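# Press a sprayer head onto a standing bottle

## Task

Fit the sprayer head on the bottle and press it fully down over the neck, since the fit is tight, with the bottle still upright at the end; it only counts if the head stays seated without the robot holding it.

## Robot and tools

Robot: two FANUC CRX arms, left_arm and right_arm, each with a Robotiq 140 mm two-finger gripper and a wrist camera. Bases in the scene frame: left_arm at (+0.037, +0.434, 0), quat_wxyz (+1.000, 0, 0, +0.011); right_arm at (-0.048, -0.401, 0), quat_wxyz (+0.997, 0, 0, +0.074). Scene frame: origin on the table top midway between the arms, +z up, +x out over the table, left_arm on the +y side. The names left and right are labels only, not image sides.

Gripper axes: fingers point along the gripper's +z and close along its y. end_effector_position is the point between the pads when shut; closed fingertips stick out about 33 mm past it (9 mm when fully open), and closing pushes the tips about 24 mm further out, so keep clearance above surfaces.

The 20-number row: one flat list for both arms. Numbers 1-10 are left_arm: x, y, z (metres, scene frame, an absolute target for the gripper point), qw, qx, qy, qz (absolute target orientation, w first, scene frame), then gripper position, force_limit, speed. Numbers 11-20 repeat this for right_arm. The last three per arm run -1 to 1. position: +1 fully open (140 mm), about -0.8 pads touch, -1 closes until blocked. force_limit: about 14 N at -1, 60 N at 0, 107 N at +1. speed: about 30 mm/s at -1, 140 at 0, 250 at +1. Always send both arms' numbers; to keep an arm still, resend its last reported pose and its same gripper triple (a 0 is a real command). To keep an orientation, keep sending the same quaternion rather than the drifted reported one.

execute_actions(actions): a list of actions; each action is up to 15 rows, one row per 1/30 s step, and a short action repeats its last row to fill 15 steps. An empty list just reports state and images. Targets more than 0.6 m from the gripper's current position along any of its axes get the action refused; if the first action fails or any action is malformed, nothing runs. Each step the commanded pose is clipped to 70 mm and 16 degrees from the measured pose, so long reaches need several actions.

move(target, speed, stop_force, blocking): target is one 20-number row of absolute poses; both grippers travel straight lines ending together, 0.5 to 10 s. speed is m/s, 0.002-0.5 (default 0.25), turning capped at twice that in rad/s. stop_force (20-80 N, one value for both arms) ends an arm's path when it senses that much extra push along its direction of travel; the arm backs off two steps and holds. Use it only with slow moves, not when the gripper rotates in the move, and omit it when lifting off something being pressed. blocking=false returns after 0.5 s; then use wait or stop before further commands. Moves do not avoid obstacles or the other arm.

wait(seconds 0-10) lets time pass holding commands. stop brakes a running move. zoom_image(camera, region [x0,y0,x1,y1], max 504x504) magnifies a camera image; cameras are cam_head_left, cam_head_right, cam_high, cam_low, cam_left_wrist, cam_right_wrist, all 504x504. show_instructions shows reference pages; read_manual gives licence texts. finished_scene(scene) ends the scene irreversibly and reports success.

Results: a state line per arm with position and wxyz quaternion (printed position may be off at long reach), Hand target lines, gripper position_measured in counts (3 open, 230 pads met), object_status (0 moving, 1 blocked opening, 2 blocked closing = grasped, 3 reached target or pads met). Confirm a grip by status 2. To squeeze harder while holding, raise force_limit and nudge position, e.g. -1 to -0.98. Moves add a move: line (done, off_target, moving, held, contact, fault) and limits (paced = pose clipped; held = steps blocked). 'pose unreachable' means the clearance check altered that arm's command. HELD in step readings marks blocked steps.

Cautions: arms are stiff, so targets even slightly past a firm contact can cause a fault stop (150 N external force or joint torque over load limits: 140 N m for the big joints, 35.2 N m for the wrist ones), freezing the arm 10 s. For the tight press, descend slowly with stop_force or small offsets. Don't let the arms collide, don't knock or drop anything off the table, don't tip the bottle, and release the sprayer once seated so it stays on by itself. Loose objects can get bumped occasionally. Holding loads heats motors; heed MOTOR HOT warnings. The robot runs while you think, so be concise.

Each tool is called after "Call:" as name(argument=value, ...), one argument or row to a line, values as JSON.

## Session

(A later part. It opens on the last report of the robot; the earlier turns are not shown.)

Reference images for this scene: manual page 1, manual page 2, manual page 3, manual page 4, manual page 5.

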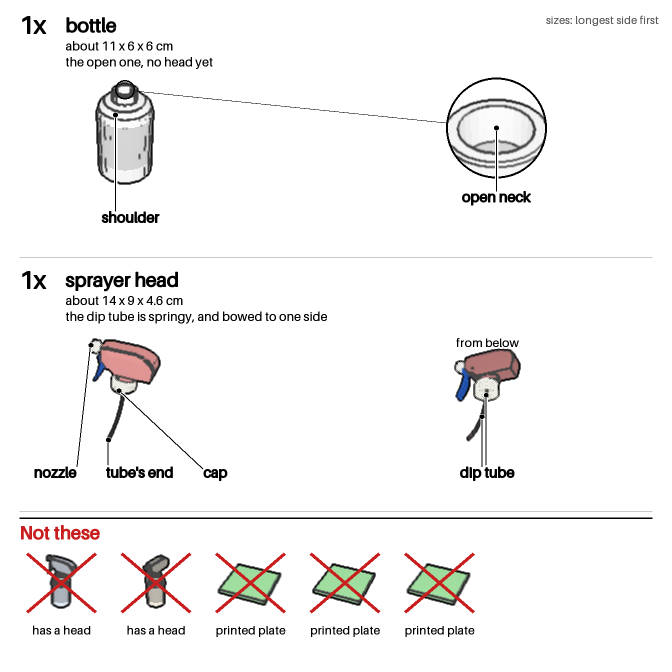

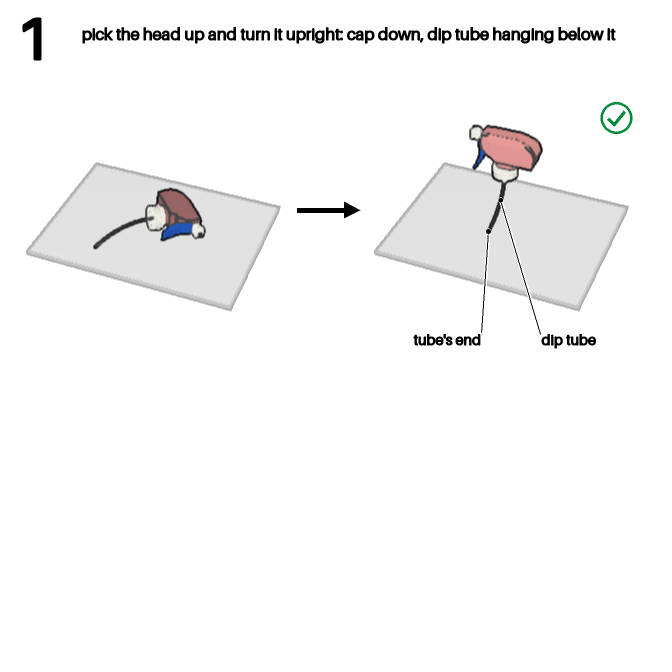

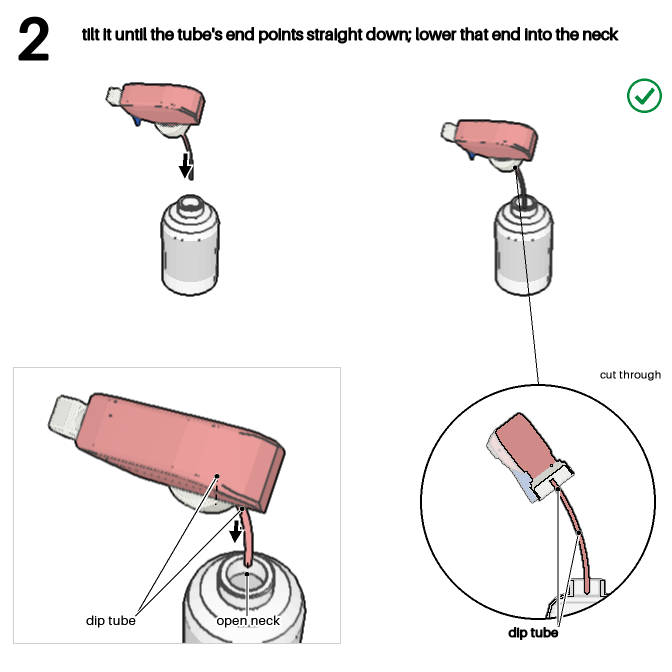

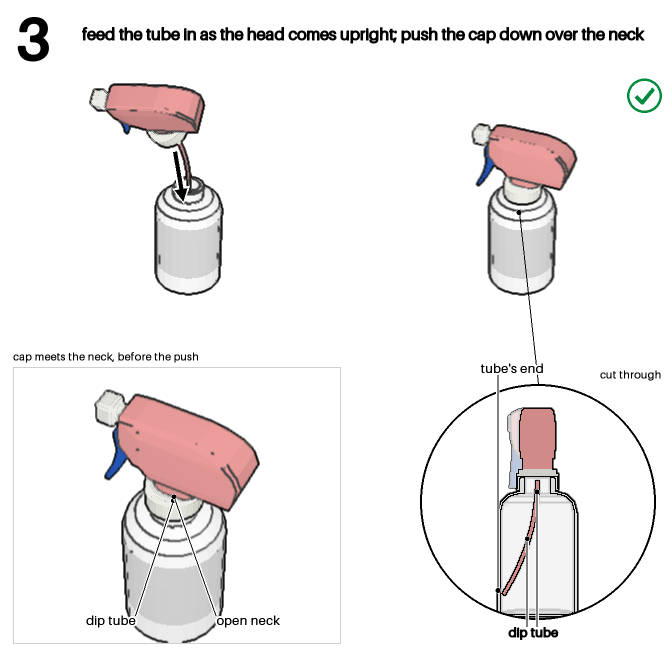

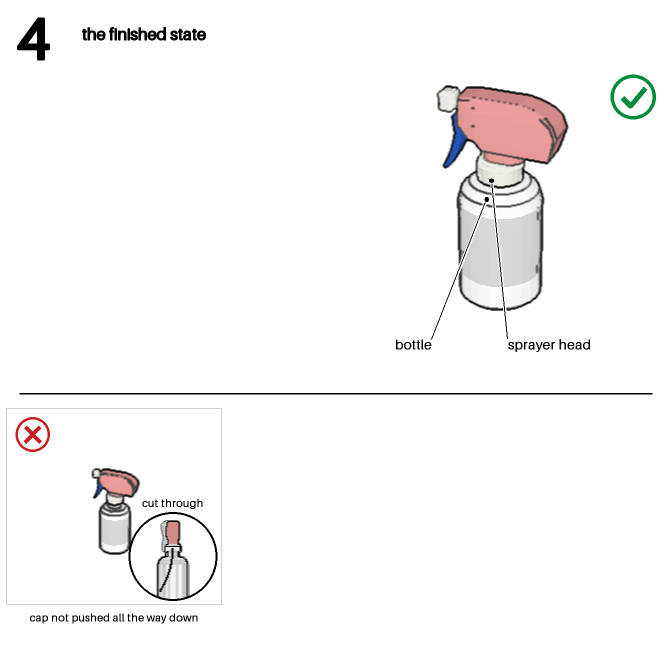

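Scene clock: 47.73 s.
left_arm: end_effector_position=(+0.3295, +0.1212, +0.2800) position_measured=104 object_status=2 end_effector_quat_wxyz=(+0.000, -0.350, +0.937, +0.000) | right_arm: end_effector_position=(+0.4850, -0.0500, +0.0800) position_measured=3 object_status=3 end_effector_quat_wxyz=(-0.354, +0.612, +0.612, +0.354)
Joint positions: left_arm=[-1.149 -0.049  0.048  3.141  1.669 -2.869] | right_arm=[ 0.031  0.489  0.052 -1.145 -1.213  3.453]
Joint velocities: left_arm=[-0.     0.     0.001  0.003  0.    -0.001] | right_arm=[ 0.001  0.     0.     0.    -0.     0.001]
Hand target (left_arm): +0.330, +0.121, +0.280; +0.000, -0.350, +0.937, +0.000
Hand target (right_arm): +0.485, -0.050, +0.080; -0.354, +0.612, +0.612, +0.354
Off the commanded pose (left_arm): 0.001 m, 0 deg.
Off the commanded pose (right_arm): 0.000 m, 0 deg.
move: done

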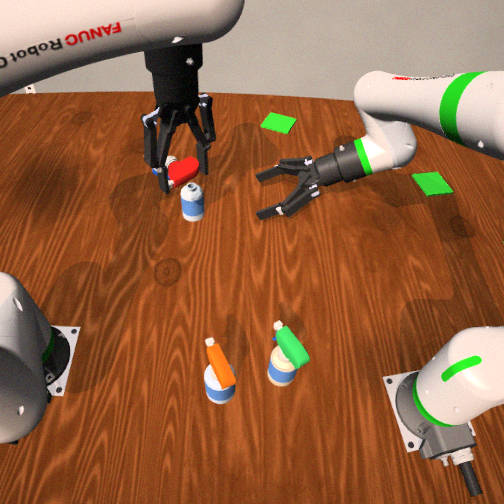

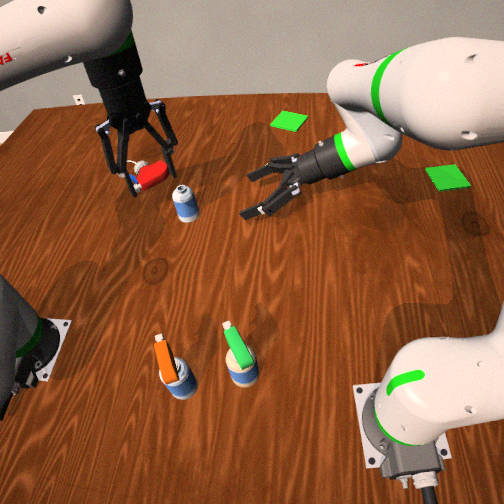

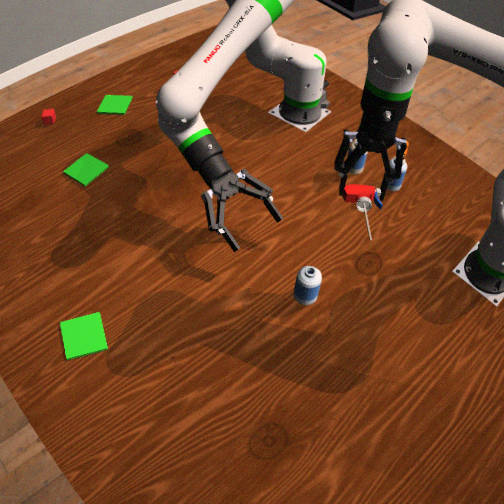

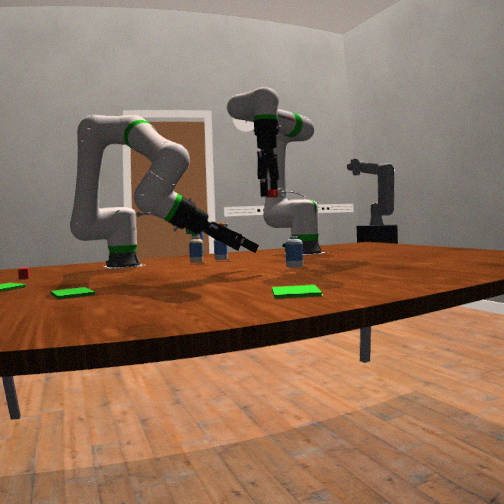

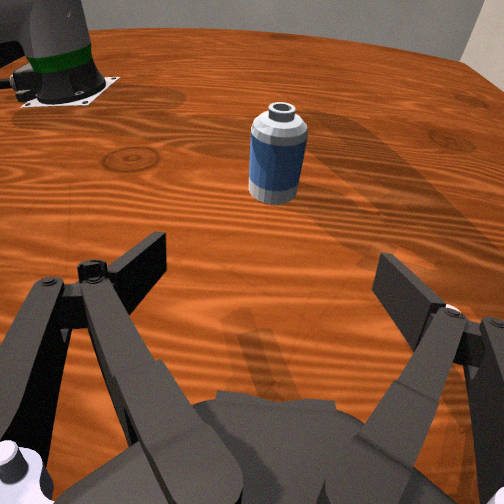

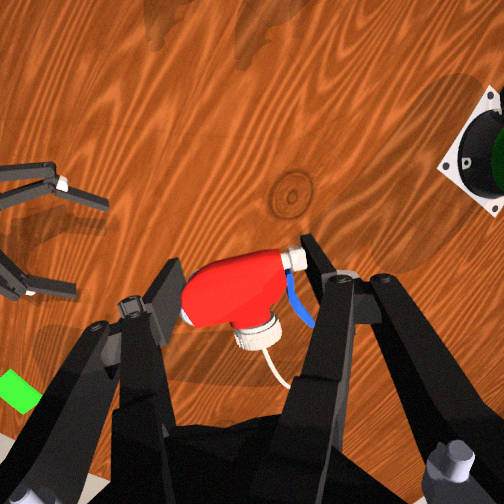

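Call:
move(
  target=[0.42,0.14,0.29,0,0.707,0,0.707,-1,1,0, 0.49,0.10,0.06,0.354,-0.612,-0.612,-0.354,1,0,0],
  speed=0.12,
)

Scene clock: 65.13 s.
left_arm: end_effector_position=(+0.4114, +0.1363, +0.2904) position_measured=104 object_status=2 end_effector_quat_wxyz=(-0.011, +0.732, -0.110, +0.672) | right_arm: end_effector_position=(+0.4896, +0.0855, +0.0616) position_measured=3 object_status=3 end_effector_quat_wxyz=(-0.354, +0.612, +0.612, +0.354)
Joint positions: left_arm=[-1.403 -0.3   -1.185  1.378  1.294  0.731] | right_arm=[ 0.255  0.577  0.148 -1.197 -1.028  3.357]
Joint velocities: left_arm=[ 0.001  0.006 -0.    -0.002  0.004  0.005] | right_arm=[-0.001  0.     0.     0.001 -0.001 -0.001]
Hand target (left_arm): +0.411, +0.136, +0.290; -0.011, +0.732, -0.110, +0.673
Hand target (right_arm): +0.490, +0.086, +0.062; -0.354, +0.612, +0.612, +0.354
Off the commanded pose (left_arm): 0.009 m, 14 deg.
Off the commanded pose (right_arm): 0.015 m, 0 deg.
joint sent to its limit (left arm) — the command would take joint 3 (elbow) past its lower limit, so that joint was sent only as far as its limit.
move: off_target (left_arm, right_arm; path cut at 10 s)

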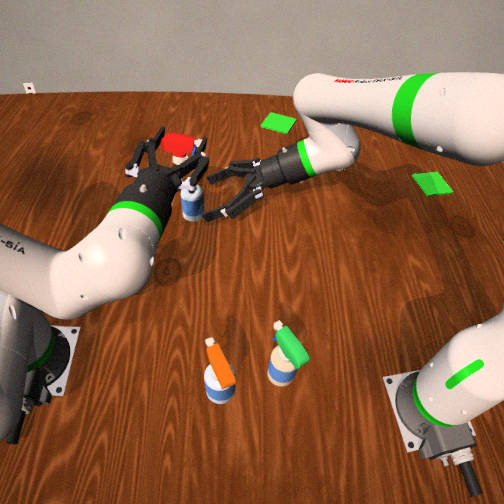

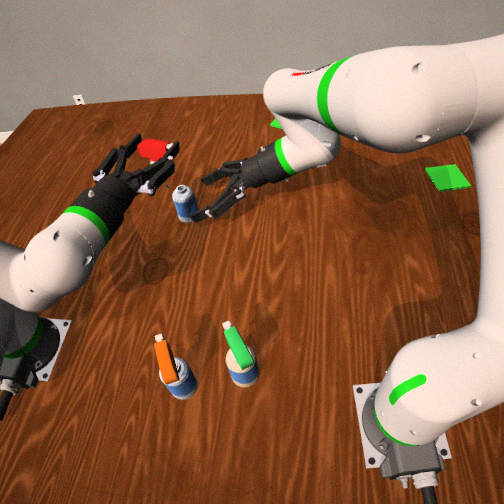

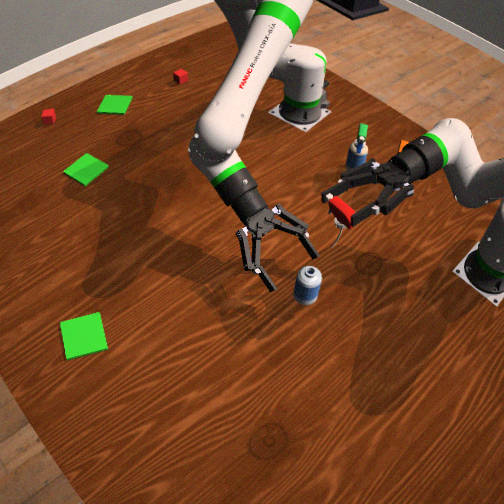

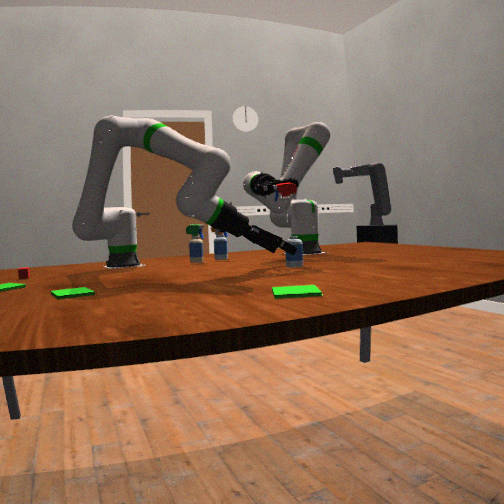

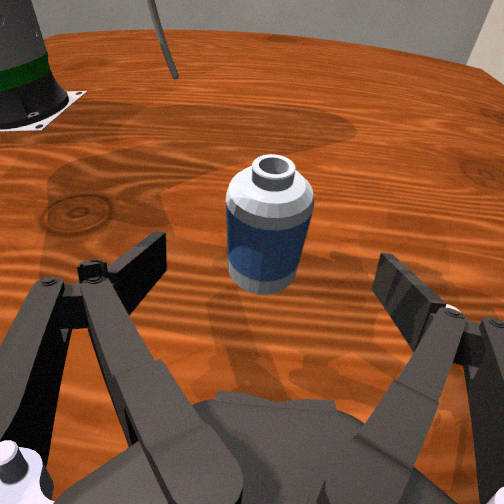

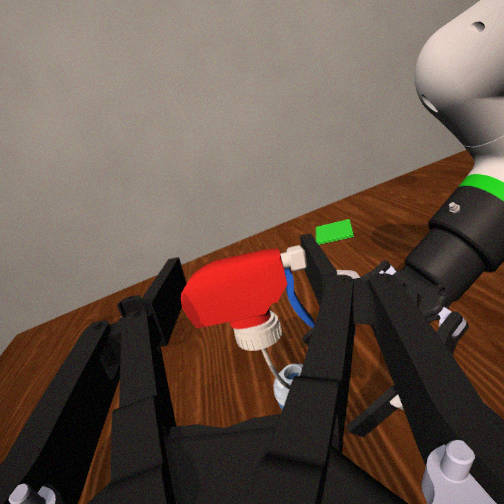

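Call:
move(
  target=[0.15,0.05,0.62,0,0,0,1,-1,1,0, 0.49,0.14,0.05,0.354,-0.612,-0.612,-0.354,1,0,0],
  speed=0.3,
)

Call:
move(
  target=[0.45,0.40,0.62,0.707,0,0,0.707,-1,1,0, 0.49,0.14,0.05,0.354,-0.612,-0.612,-0.354,-1,0,-0.5],
  speed=0.3,
)

Scene clock: 82.73 s.
left_arm: end_effector_position=(+0.1483, +0.0516, +0.6185) position_measured=104 object_status=2 end_effector_quat_wxyz=(+0.001, -0.001, +0.000, +1.000) | right_arm: end_effector_position=(+0.4900, +0.1399, +0.0498) position_measured=3 object_status=3 end_effector_quat_wxyz=(-0.354, +0.612, +0.612, +0.354)
Joint positions: left_arm=[-0.976  0.226 -0.622 -0.001  2.42   0.618] | right_arm=[ 0.337  0.633  0.208 -1.211 -0.96   3.32 ]
Joint velocities: left_arm=[ 0.     0.     0.001 -0.001 -0.    -0.002] | right_arm=[ 0.001  0.     0.    -0.001  0.001  0.   ]
Hand target (left_arm): +0.148, +0.052, +0.619; +0.001, -0.001, +0.000, +1.000
Hand target (right_arm): +0.490, +0.140, +0.050; -0.354, +0.612, +0.612, +0.354
Off the commanded pose (left_arm): 0.003 m, 0 deg.
Off the commanded pose (right_arm): 0.000 m, 0 deg.
move: done

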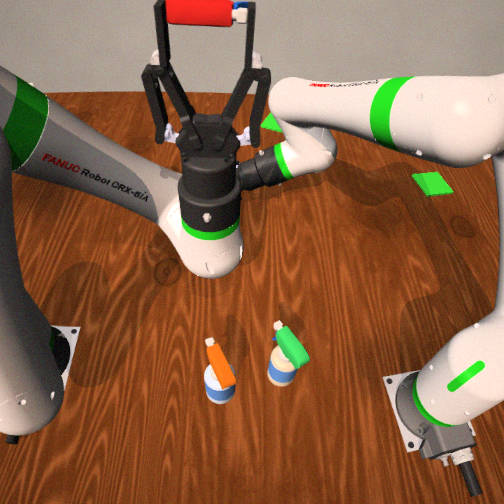

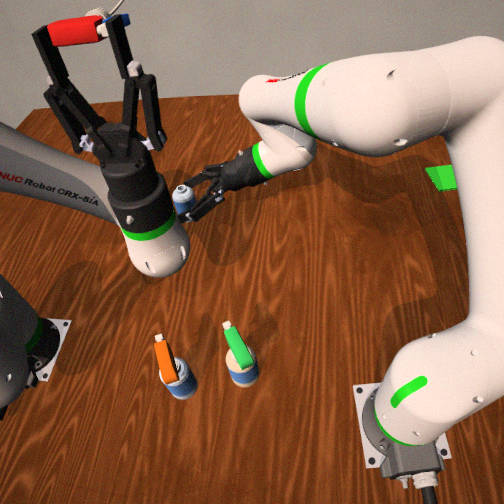

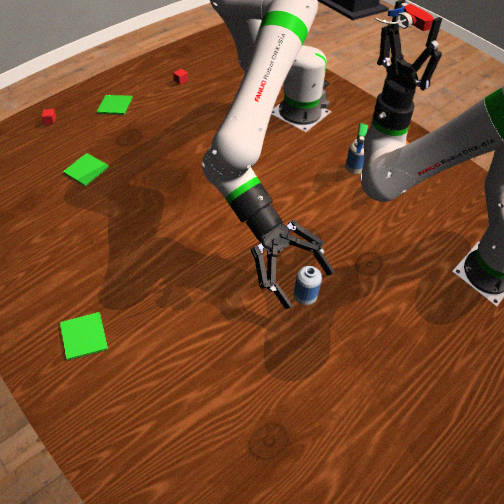

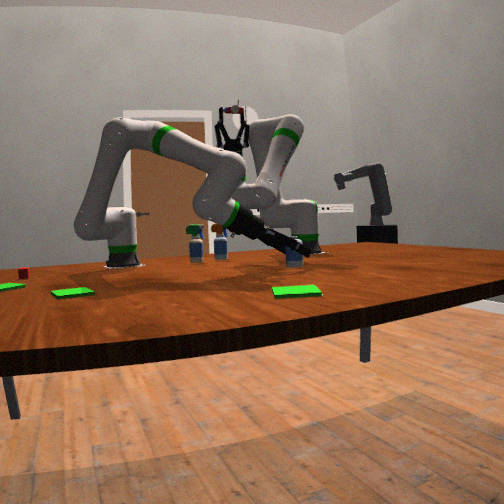

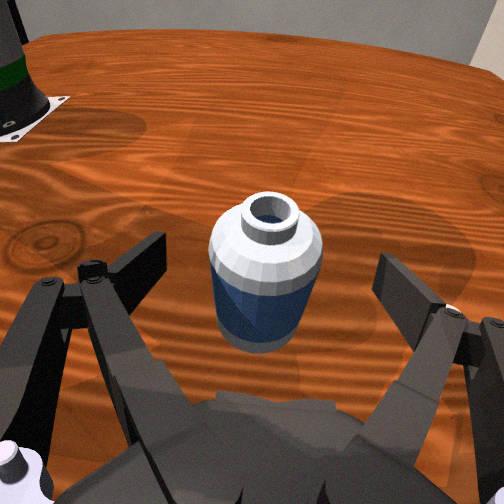

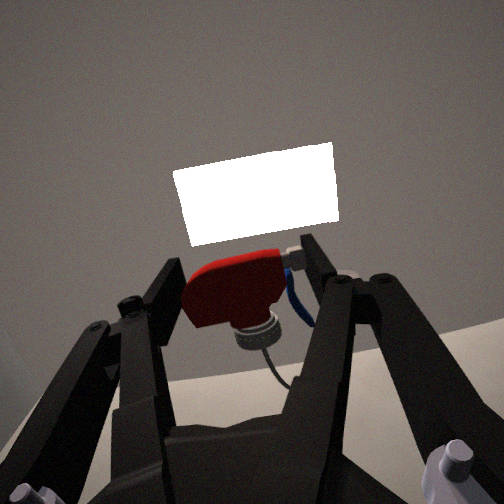

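Scene clock: 85.80 s.
left_arm: end_effector_position=(+0.4492, +0.3974, +0.6200) position_measured=104 object_status=2 end_effector_quat_wxyz=(+0.707, +0.002, -0.003, +0.707) | right_arm: end_effector_position=(+0.4900, +0.1400, +0.0500) position_measured=142 object_status=2 end_effector_quat_wxyz=(-0.354, +0.612, +0.612, +0.354)
Joint positions: left_arm=[ 0.217  0.256 -0.574 -0.011  2.404  3.372] | right_arm=[ 0.337  0.632  0.208 -1.211 -0.96   3.32 ]
Joint velocities: left_arm=[ 0.001  0.001  0.001  0.001  0.    -0.001] | right_arm=[-0.    -0.    -0.    -0.    -0.001 -0.002]
Hand target (left_arm): +0.449, +0.397, +0.620; +0.707, +0.002, -0.003, +0.707
Hand target (right_arm): +0.490, +0.140, +0.050; -0.354, +0.612, +0.612, +0.354
Off the commanded pose (left_arm): 0.003 m, 0 deg.
Off the commanded pose (right_arm): 0.000 m, 0 deg.
move: done

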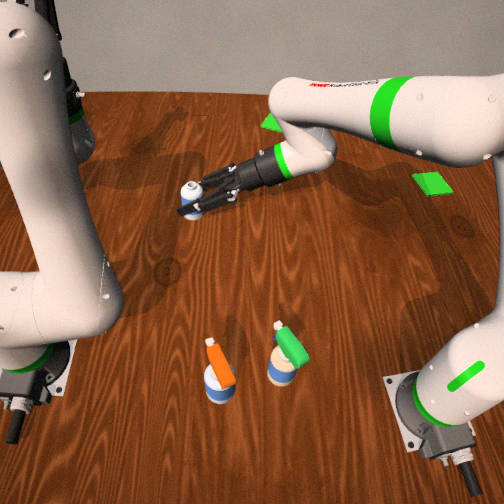

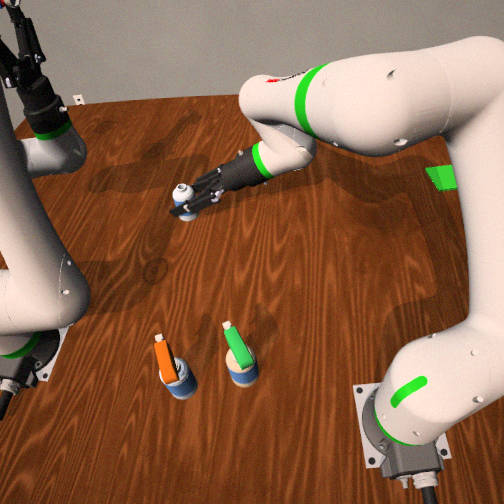

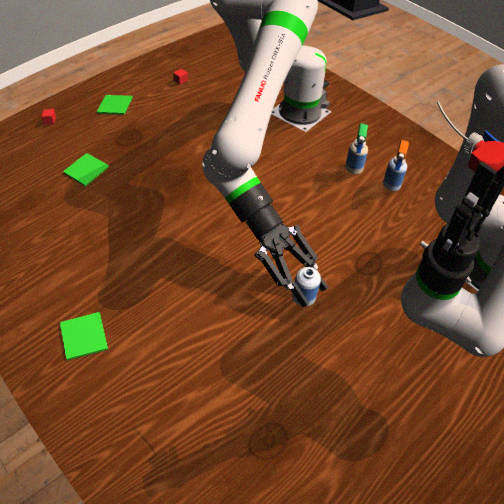

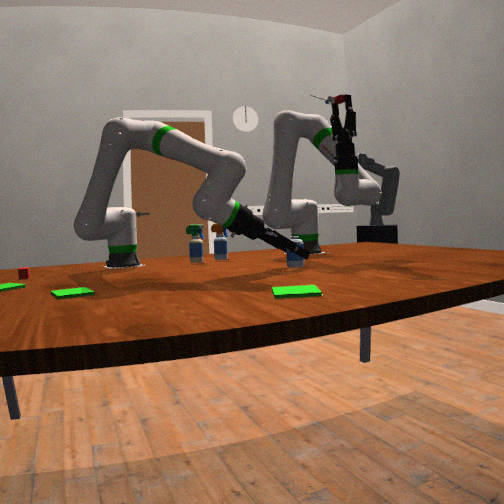

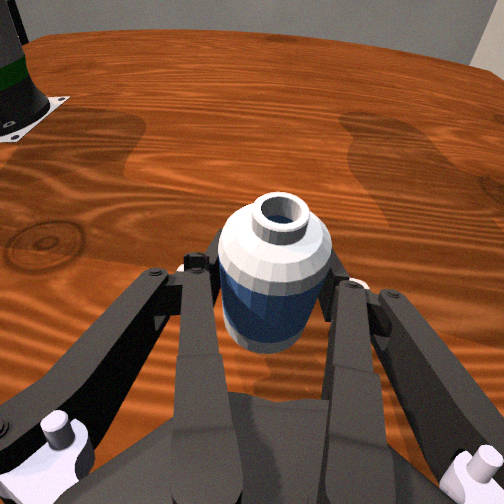

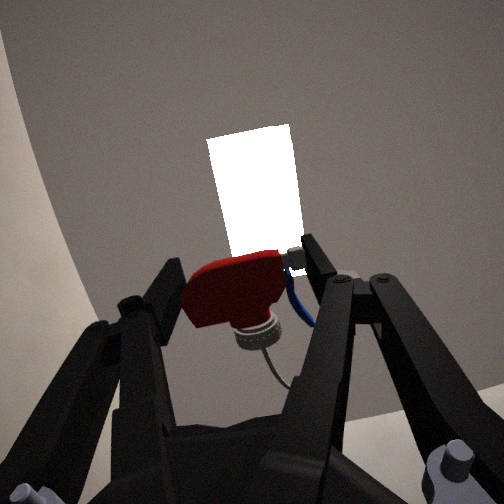

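Call:
move(
  target=[0.495,0.18,0.28,0.5,0.5,-0.5,0.5,-1,1,0, 0.49,0.14,0.05,0.354,-0.612,-0.612,-0.354,-1,0,-0.5],
  speed=0.25,
)

Call:
zoom_image(
  camera="cam_low",
  region=[240,160,350,270],
)

Call:
zoom_image(
  camera="cam_head_left",
  region=[130,100,250,220],
)

Scene clock: 93.97 s.
left_arm: end_effector_position=(+0.4964, +0.1812, +0.2801) position_measured=104 object_status=2 end_effector_quat_wxyz=(+0.502, +0.500, -0.499, +0.499) | right_arm: end_effector_position=(+0.4900, +0.1400, +0.0500) position_measured=142 object_status=2 end_effector_quat_wxyz=(-0.354, +0.612, +0.612, +0.354)
Joint positions: left_arm=[ 0.179  0.327 -0.093 -1.653  1.755  2.717] | right_arm=[ 0.337  0.632  0.208 -1.211 -0.96   3.32 ]
Joint velocities: left_arm=[-0.001 -0.     0.    -0.001 -0.     0.002] | right_arm=[ 0.     0.    -0.    -0.001  0.    -0.001]
Hand target (left_arm): +0.496, +0.181, +0.280; +0.502, +0.500, -0.499, +0.499
Hand target (right_arm): +0.490, +0.140, +0.050; -0.354, +0.612, +0.612, +0.354
Off the commanded pose (left_arm): 0.002 m, 0 deg.
Off the commanded pose (right_arm): 0.000 m, 0 deg.
move: done

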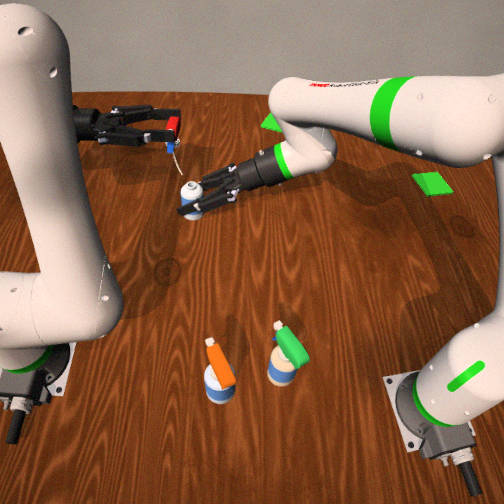

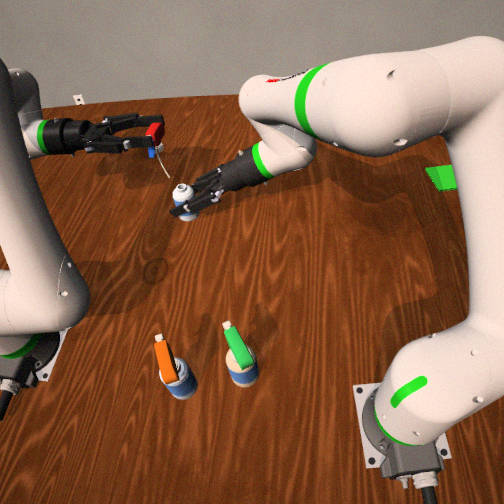

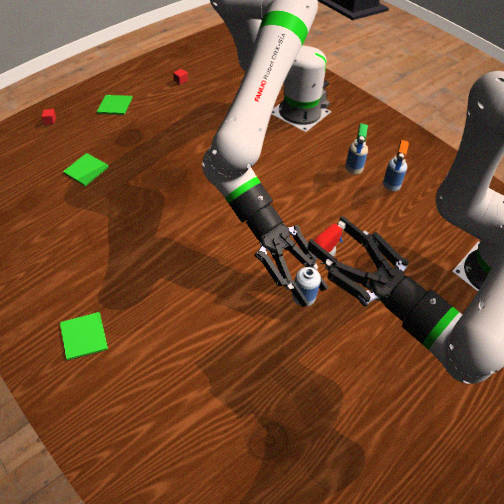

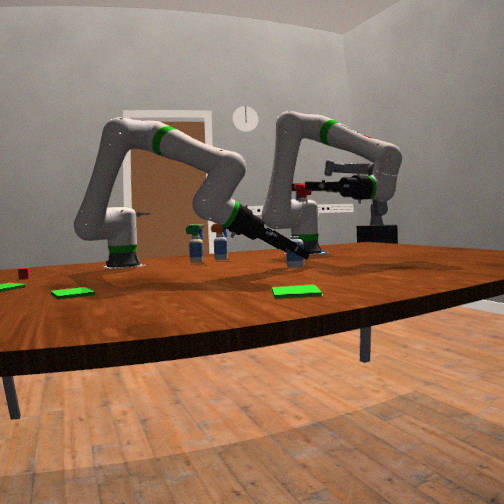

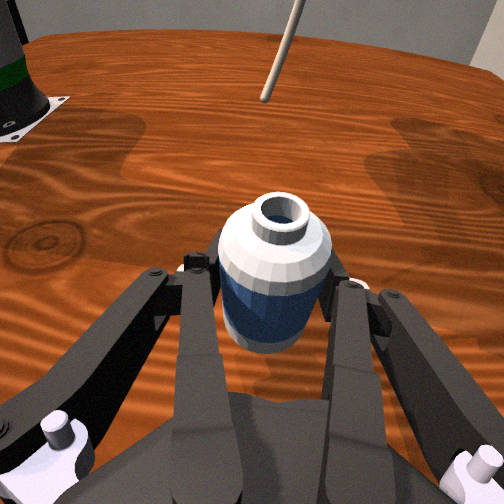

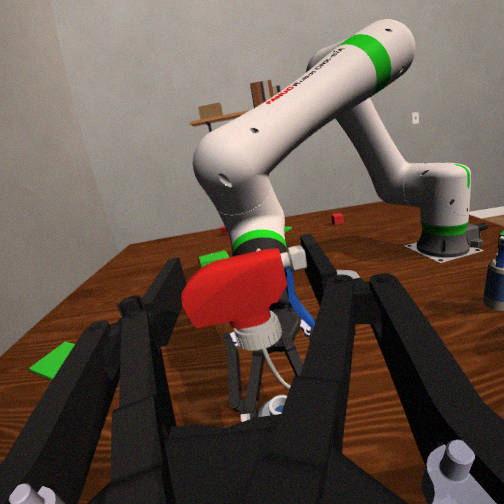

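Region (240, 160, 350, 270) of cam_low's 504x504 image, scaled by 4.582, with more detail than that image has.

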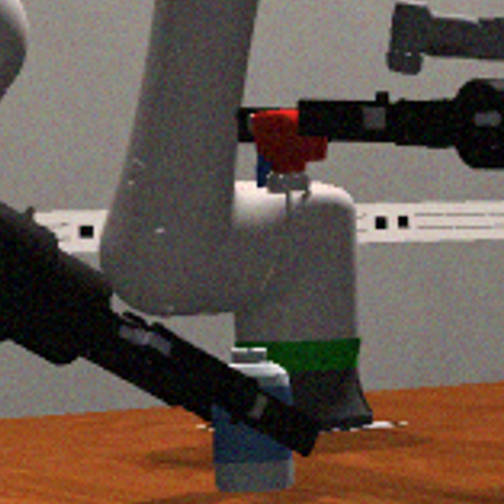

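Region (130, 100, 250, 220) of cam_head_left's 504x504 image, scaled by 4.200, with more detail than that image has.

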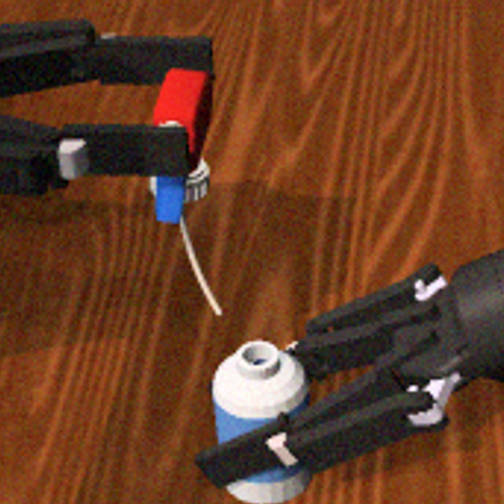

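Call:
move(
  target=[0.508,0.162,0.25,0.5,0.5,-0.5,0.5,-1,1,0, 0.49,0.14,0.05,0.354,-0.612,-0.612,-0.354,-1,0,-0.5],
  speed=0.06,
)

Call:
zoom_image(
  camera="cam_head_left",
  region=[130,100,250,220],
)

Call:
zoom_image(
  camera="cam_low",
  region=[240,160,350,270],
)

Scene clock: 98.07 s.
left_arm: end_effector_position=(+0.5081, +0.1620, +0.2501) position_measured=104 object_status=2 end_effector_quat_wxyz=(+0.500, +0.500, -0.500, +0.500) | right_arm: end_effector_position=(+0.4900, +0.1400, +0.0500) position_measured=142 object_status=2 end_effector_quat_wxyz=(-0.354, +0.612, +0.612, +0.354)
Joint positions: left_arm=[ 0.137  0.393 -0.087 -1.644  1.711  2.656] | right_arm=[ 0.337  0.632  0.208 -1.211 -0.96   3.32 ]
Joint velocities: left_arm=[-0.     0.001  0.     0.003 -0.    -0.002] | right_arm=[-0.     0.     0.    -0.001  0.001 -0.001]
Hand target (left_arm): +0.508, +0.162, +0.250; +0.500, +0.500, -0.500, +0.500
Hand target (right_arm): +0.490, +0.140, +0.050; -0.354, +0.612, +0.612, +0.354
Off the commanded pose (left_arm): 0.000 m, 0 deg.
Off the commanded pose (right_arm): 0.000 m, 0 deg.
move: done

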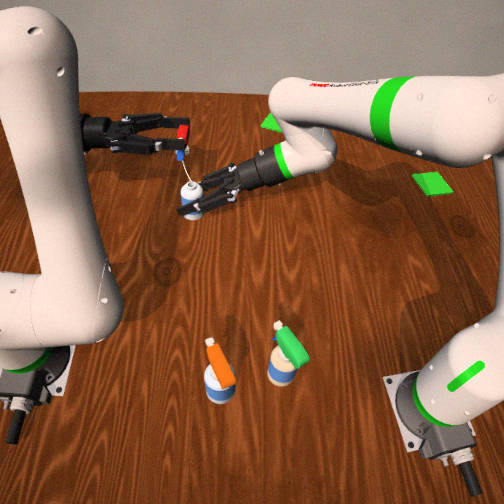

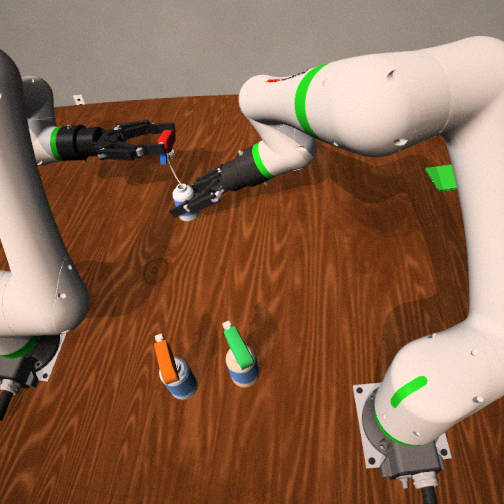

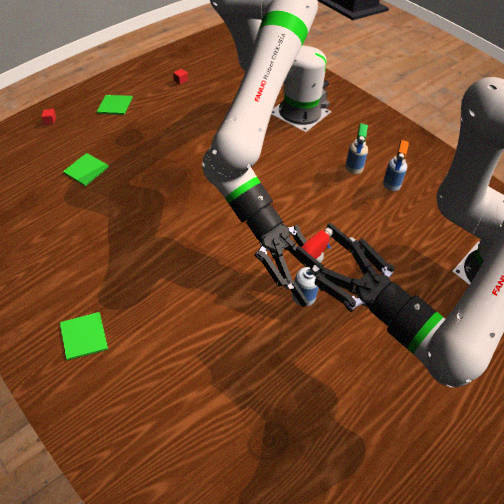

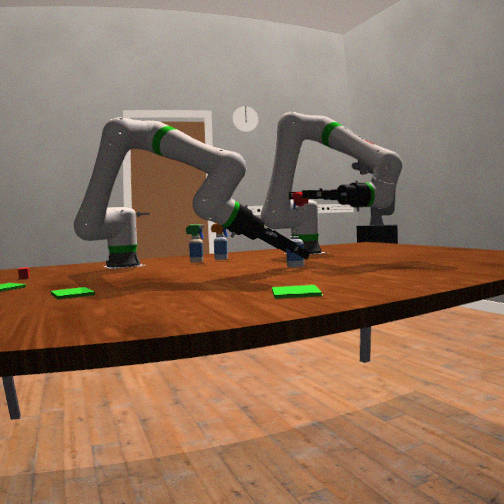

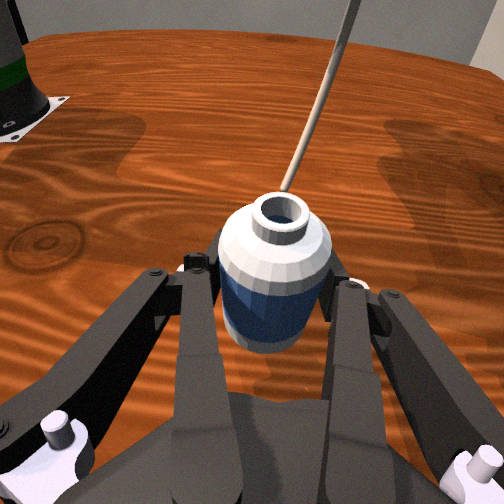

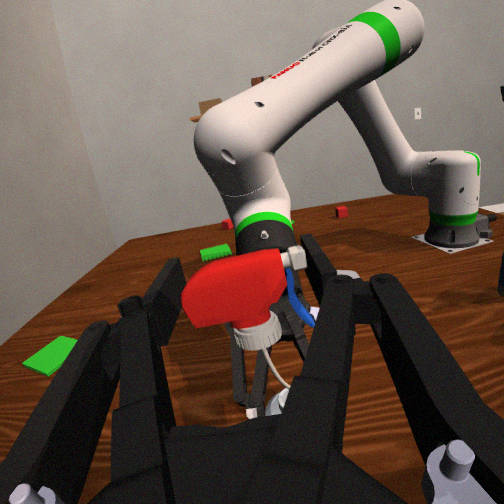

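Region (130, 100, 250, 220) of cam_head_left's 504x504 image, scaled by 4.200, with more detail than that image has.

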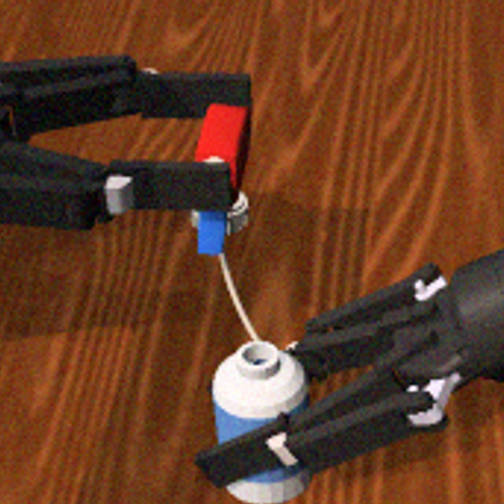

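Region (240, 160, 350, 270) of cam_low's 504x504 image, scaled by 4.582, with more detail than that image has.

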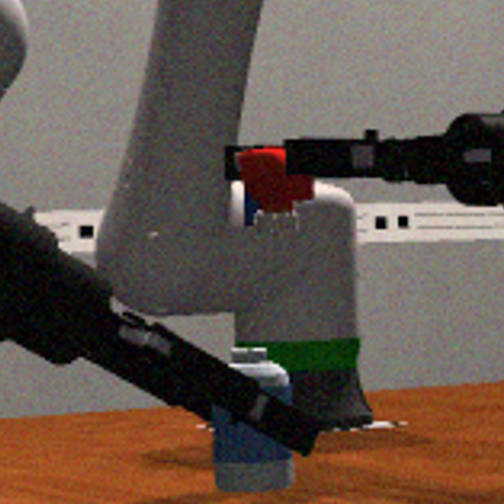

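Call:
move(
  target=[0.505,0.158,0.222,0.5,0.5,-0.5,0.5,-1,1,0, 0.49,0.14,0.05,0.354,-0.612,-0.612,-0.354,-1,0,-0.5],
  speed=0.03,
)

Call:
zoom_image(
  camera="cam_head_left",
  region=[130,100,250,220],
)

Scene clock: 101.83 s.
left_arm: end_effector_position=(+0.5051, +0.1580, +0.2221) position_measured=104 object_status=2 end_effector_quat_wxyz=(+0.500, +0.500, -0.500, +0.500) | right_arm: end_effector_position=(+0.4900, +0.1400, +0.0500) position_measured=142 object_status=2 end_effector_quat_wxyz=(-0.354, +0.612, +0.612, +0.354)
Joint positions: left_arm=[ 0.128  0.44  -0.106 -1.649  1.699  2.591] | right_arm=[ 0.337  0.632  0.208 -1.211 -0.96   3.32 ]
Joint velocities: left_arm=[-0.     0.    -0.    -0.002  0.    -0.   ] | right_arm=[ 0.002  0.    -0.    -0.     0.002 -0.002]
Hand target (left_arm): +0.505, +0.158, +0.222; +0.500, +0.500, -0.500, +0.500
Hand target (right_arm): +0.490, +0.140, +0.050; -0.354, +0.612, +0.612, +0.354
Off the commanded pose (left_arm): 0.000 m, 0 deg.
Off the commanded pose (right_arm): 0.000 m, 0 deg.
move: done

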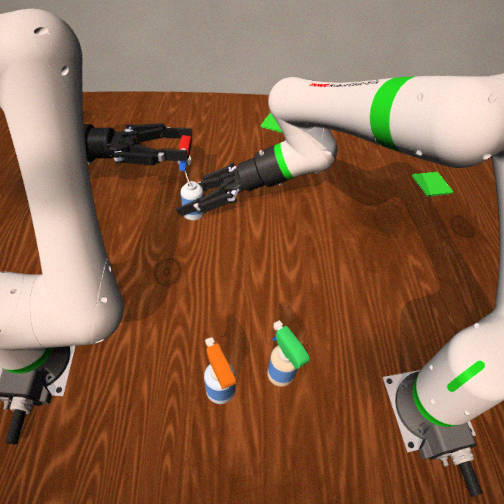

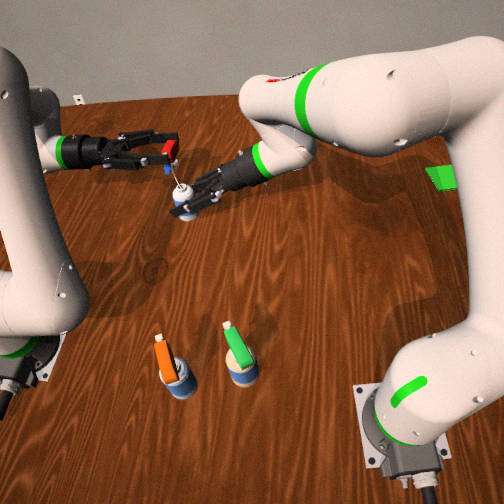

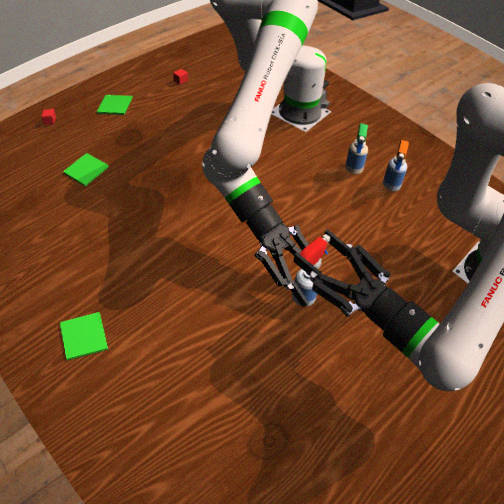

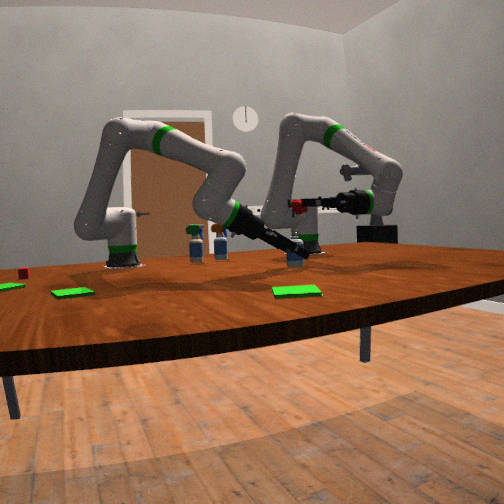

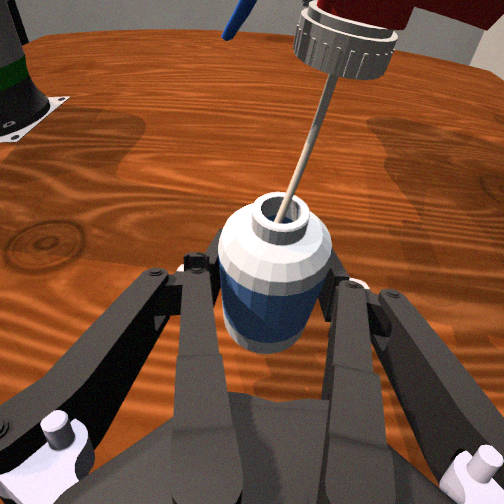

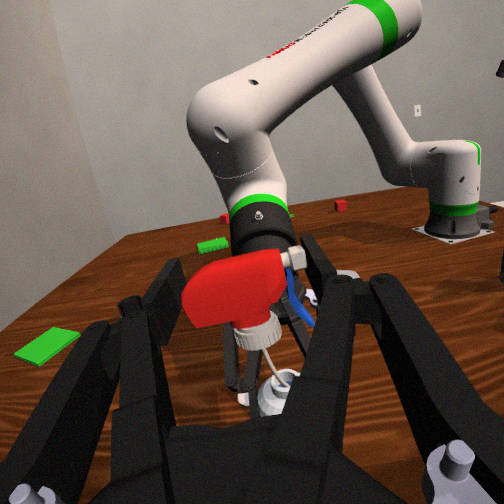

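Region (130, 100, 250, 220) of cam_head_left's 504x504 image, scaled by 4.200, with more detail than that image has.

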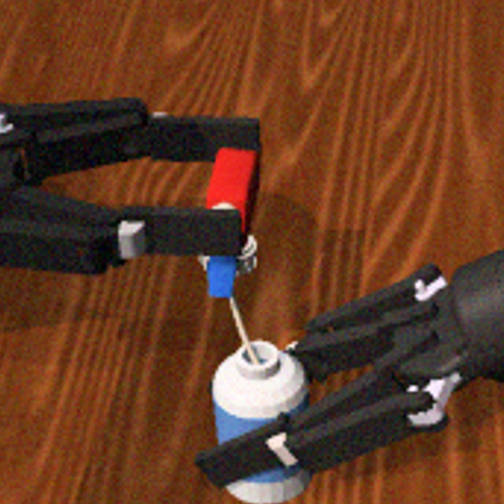

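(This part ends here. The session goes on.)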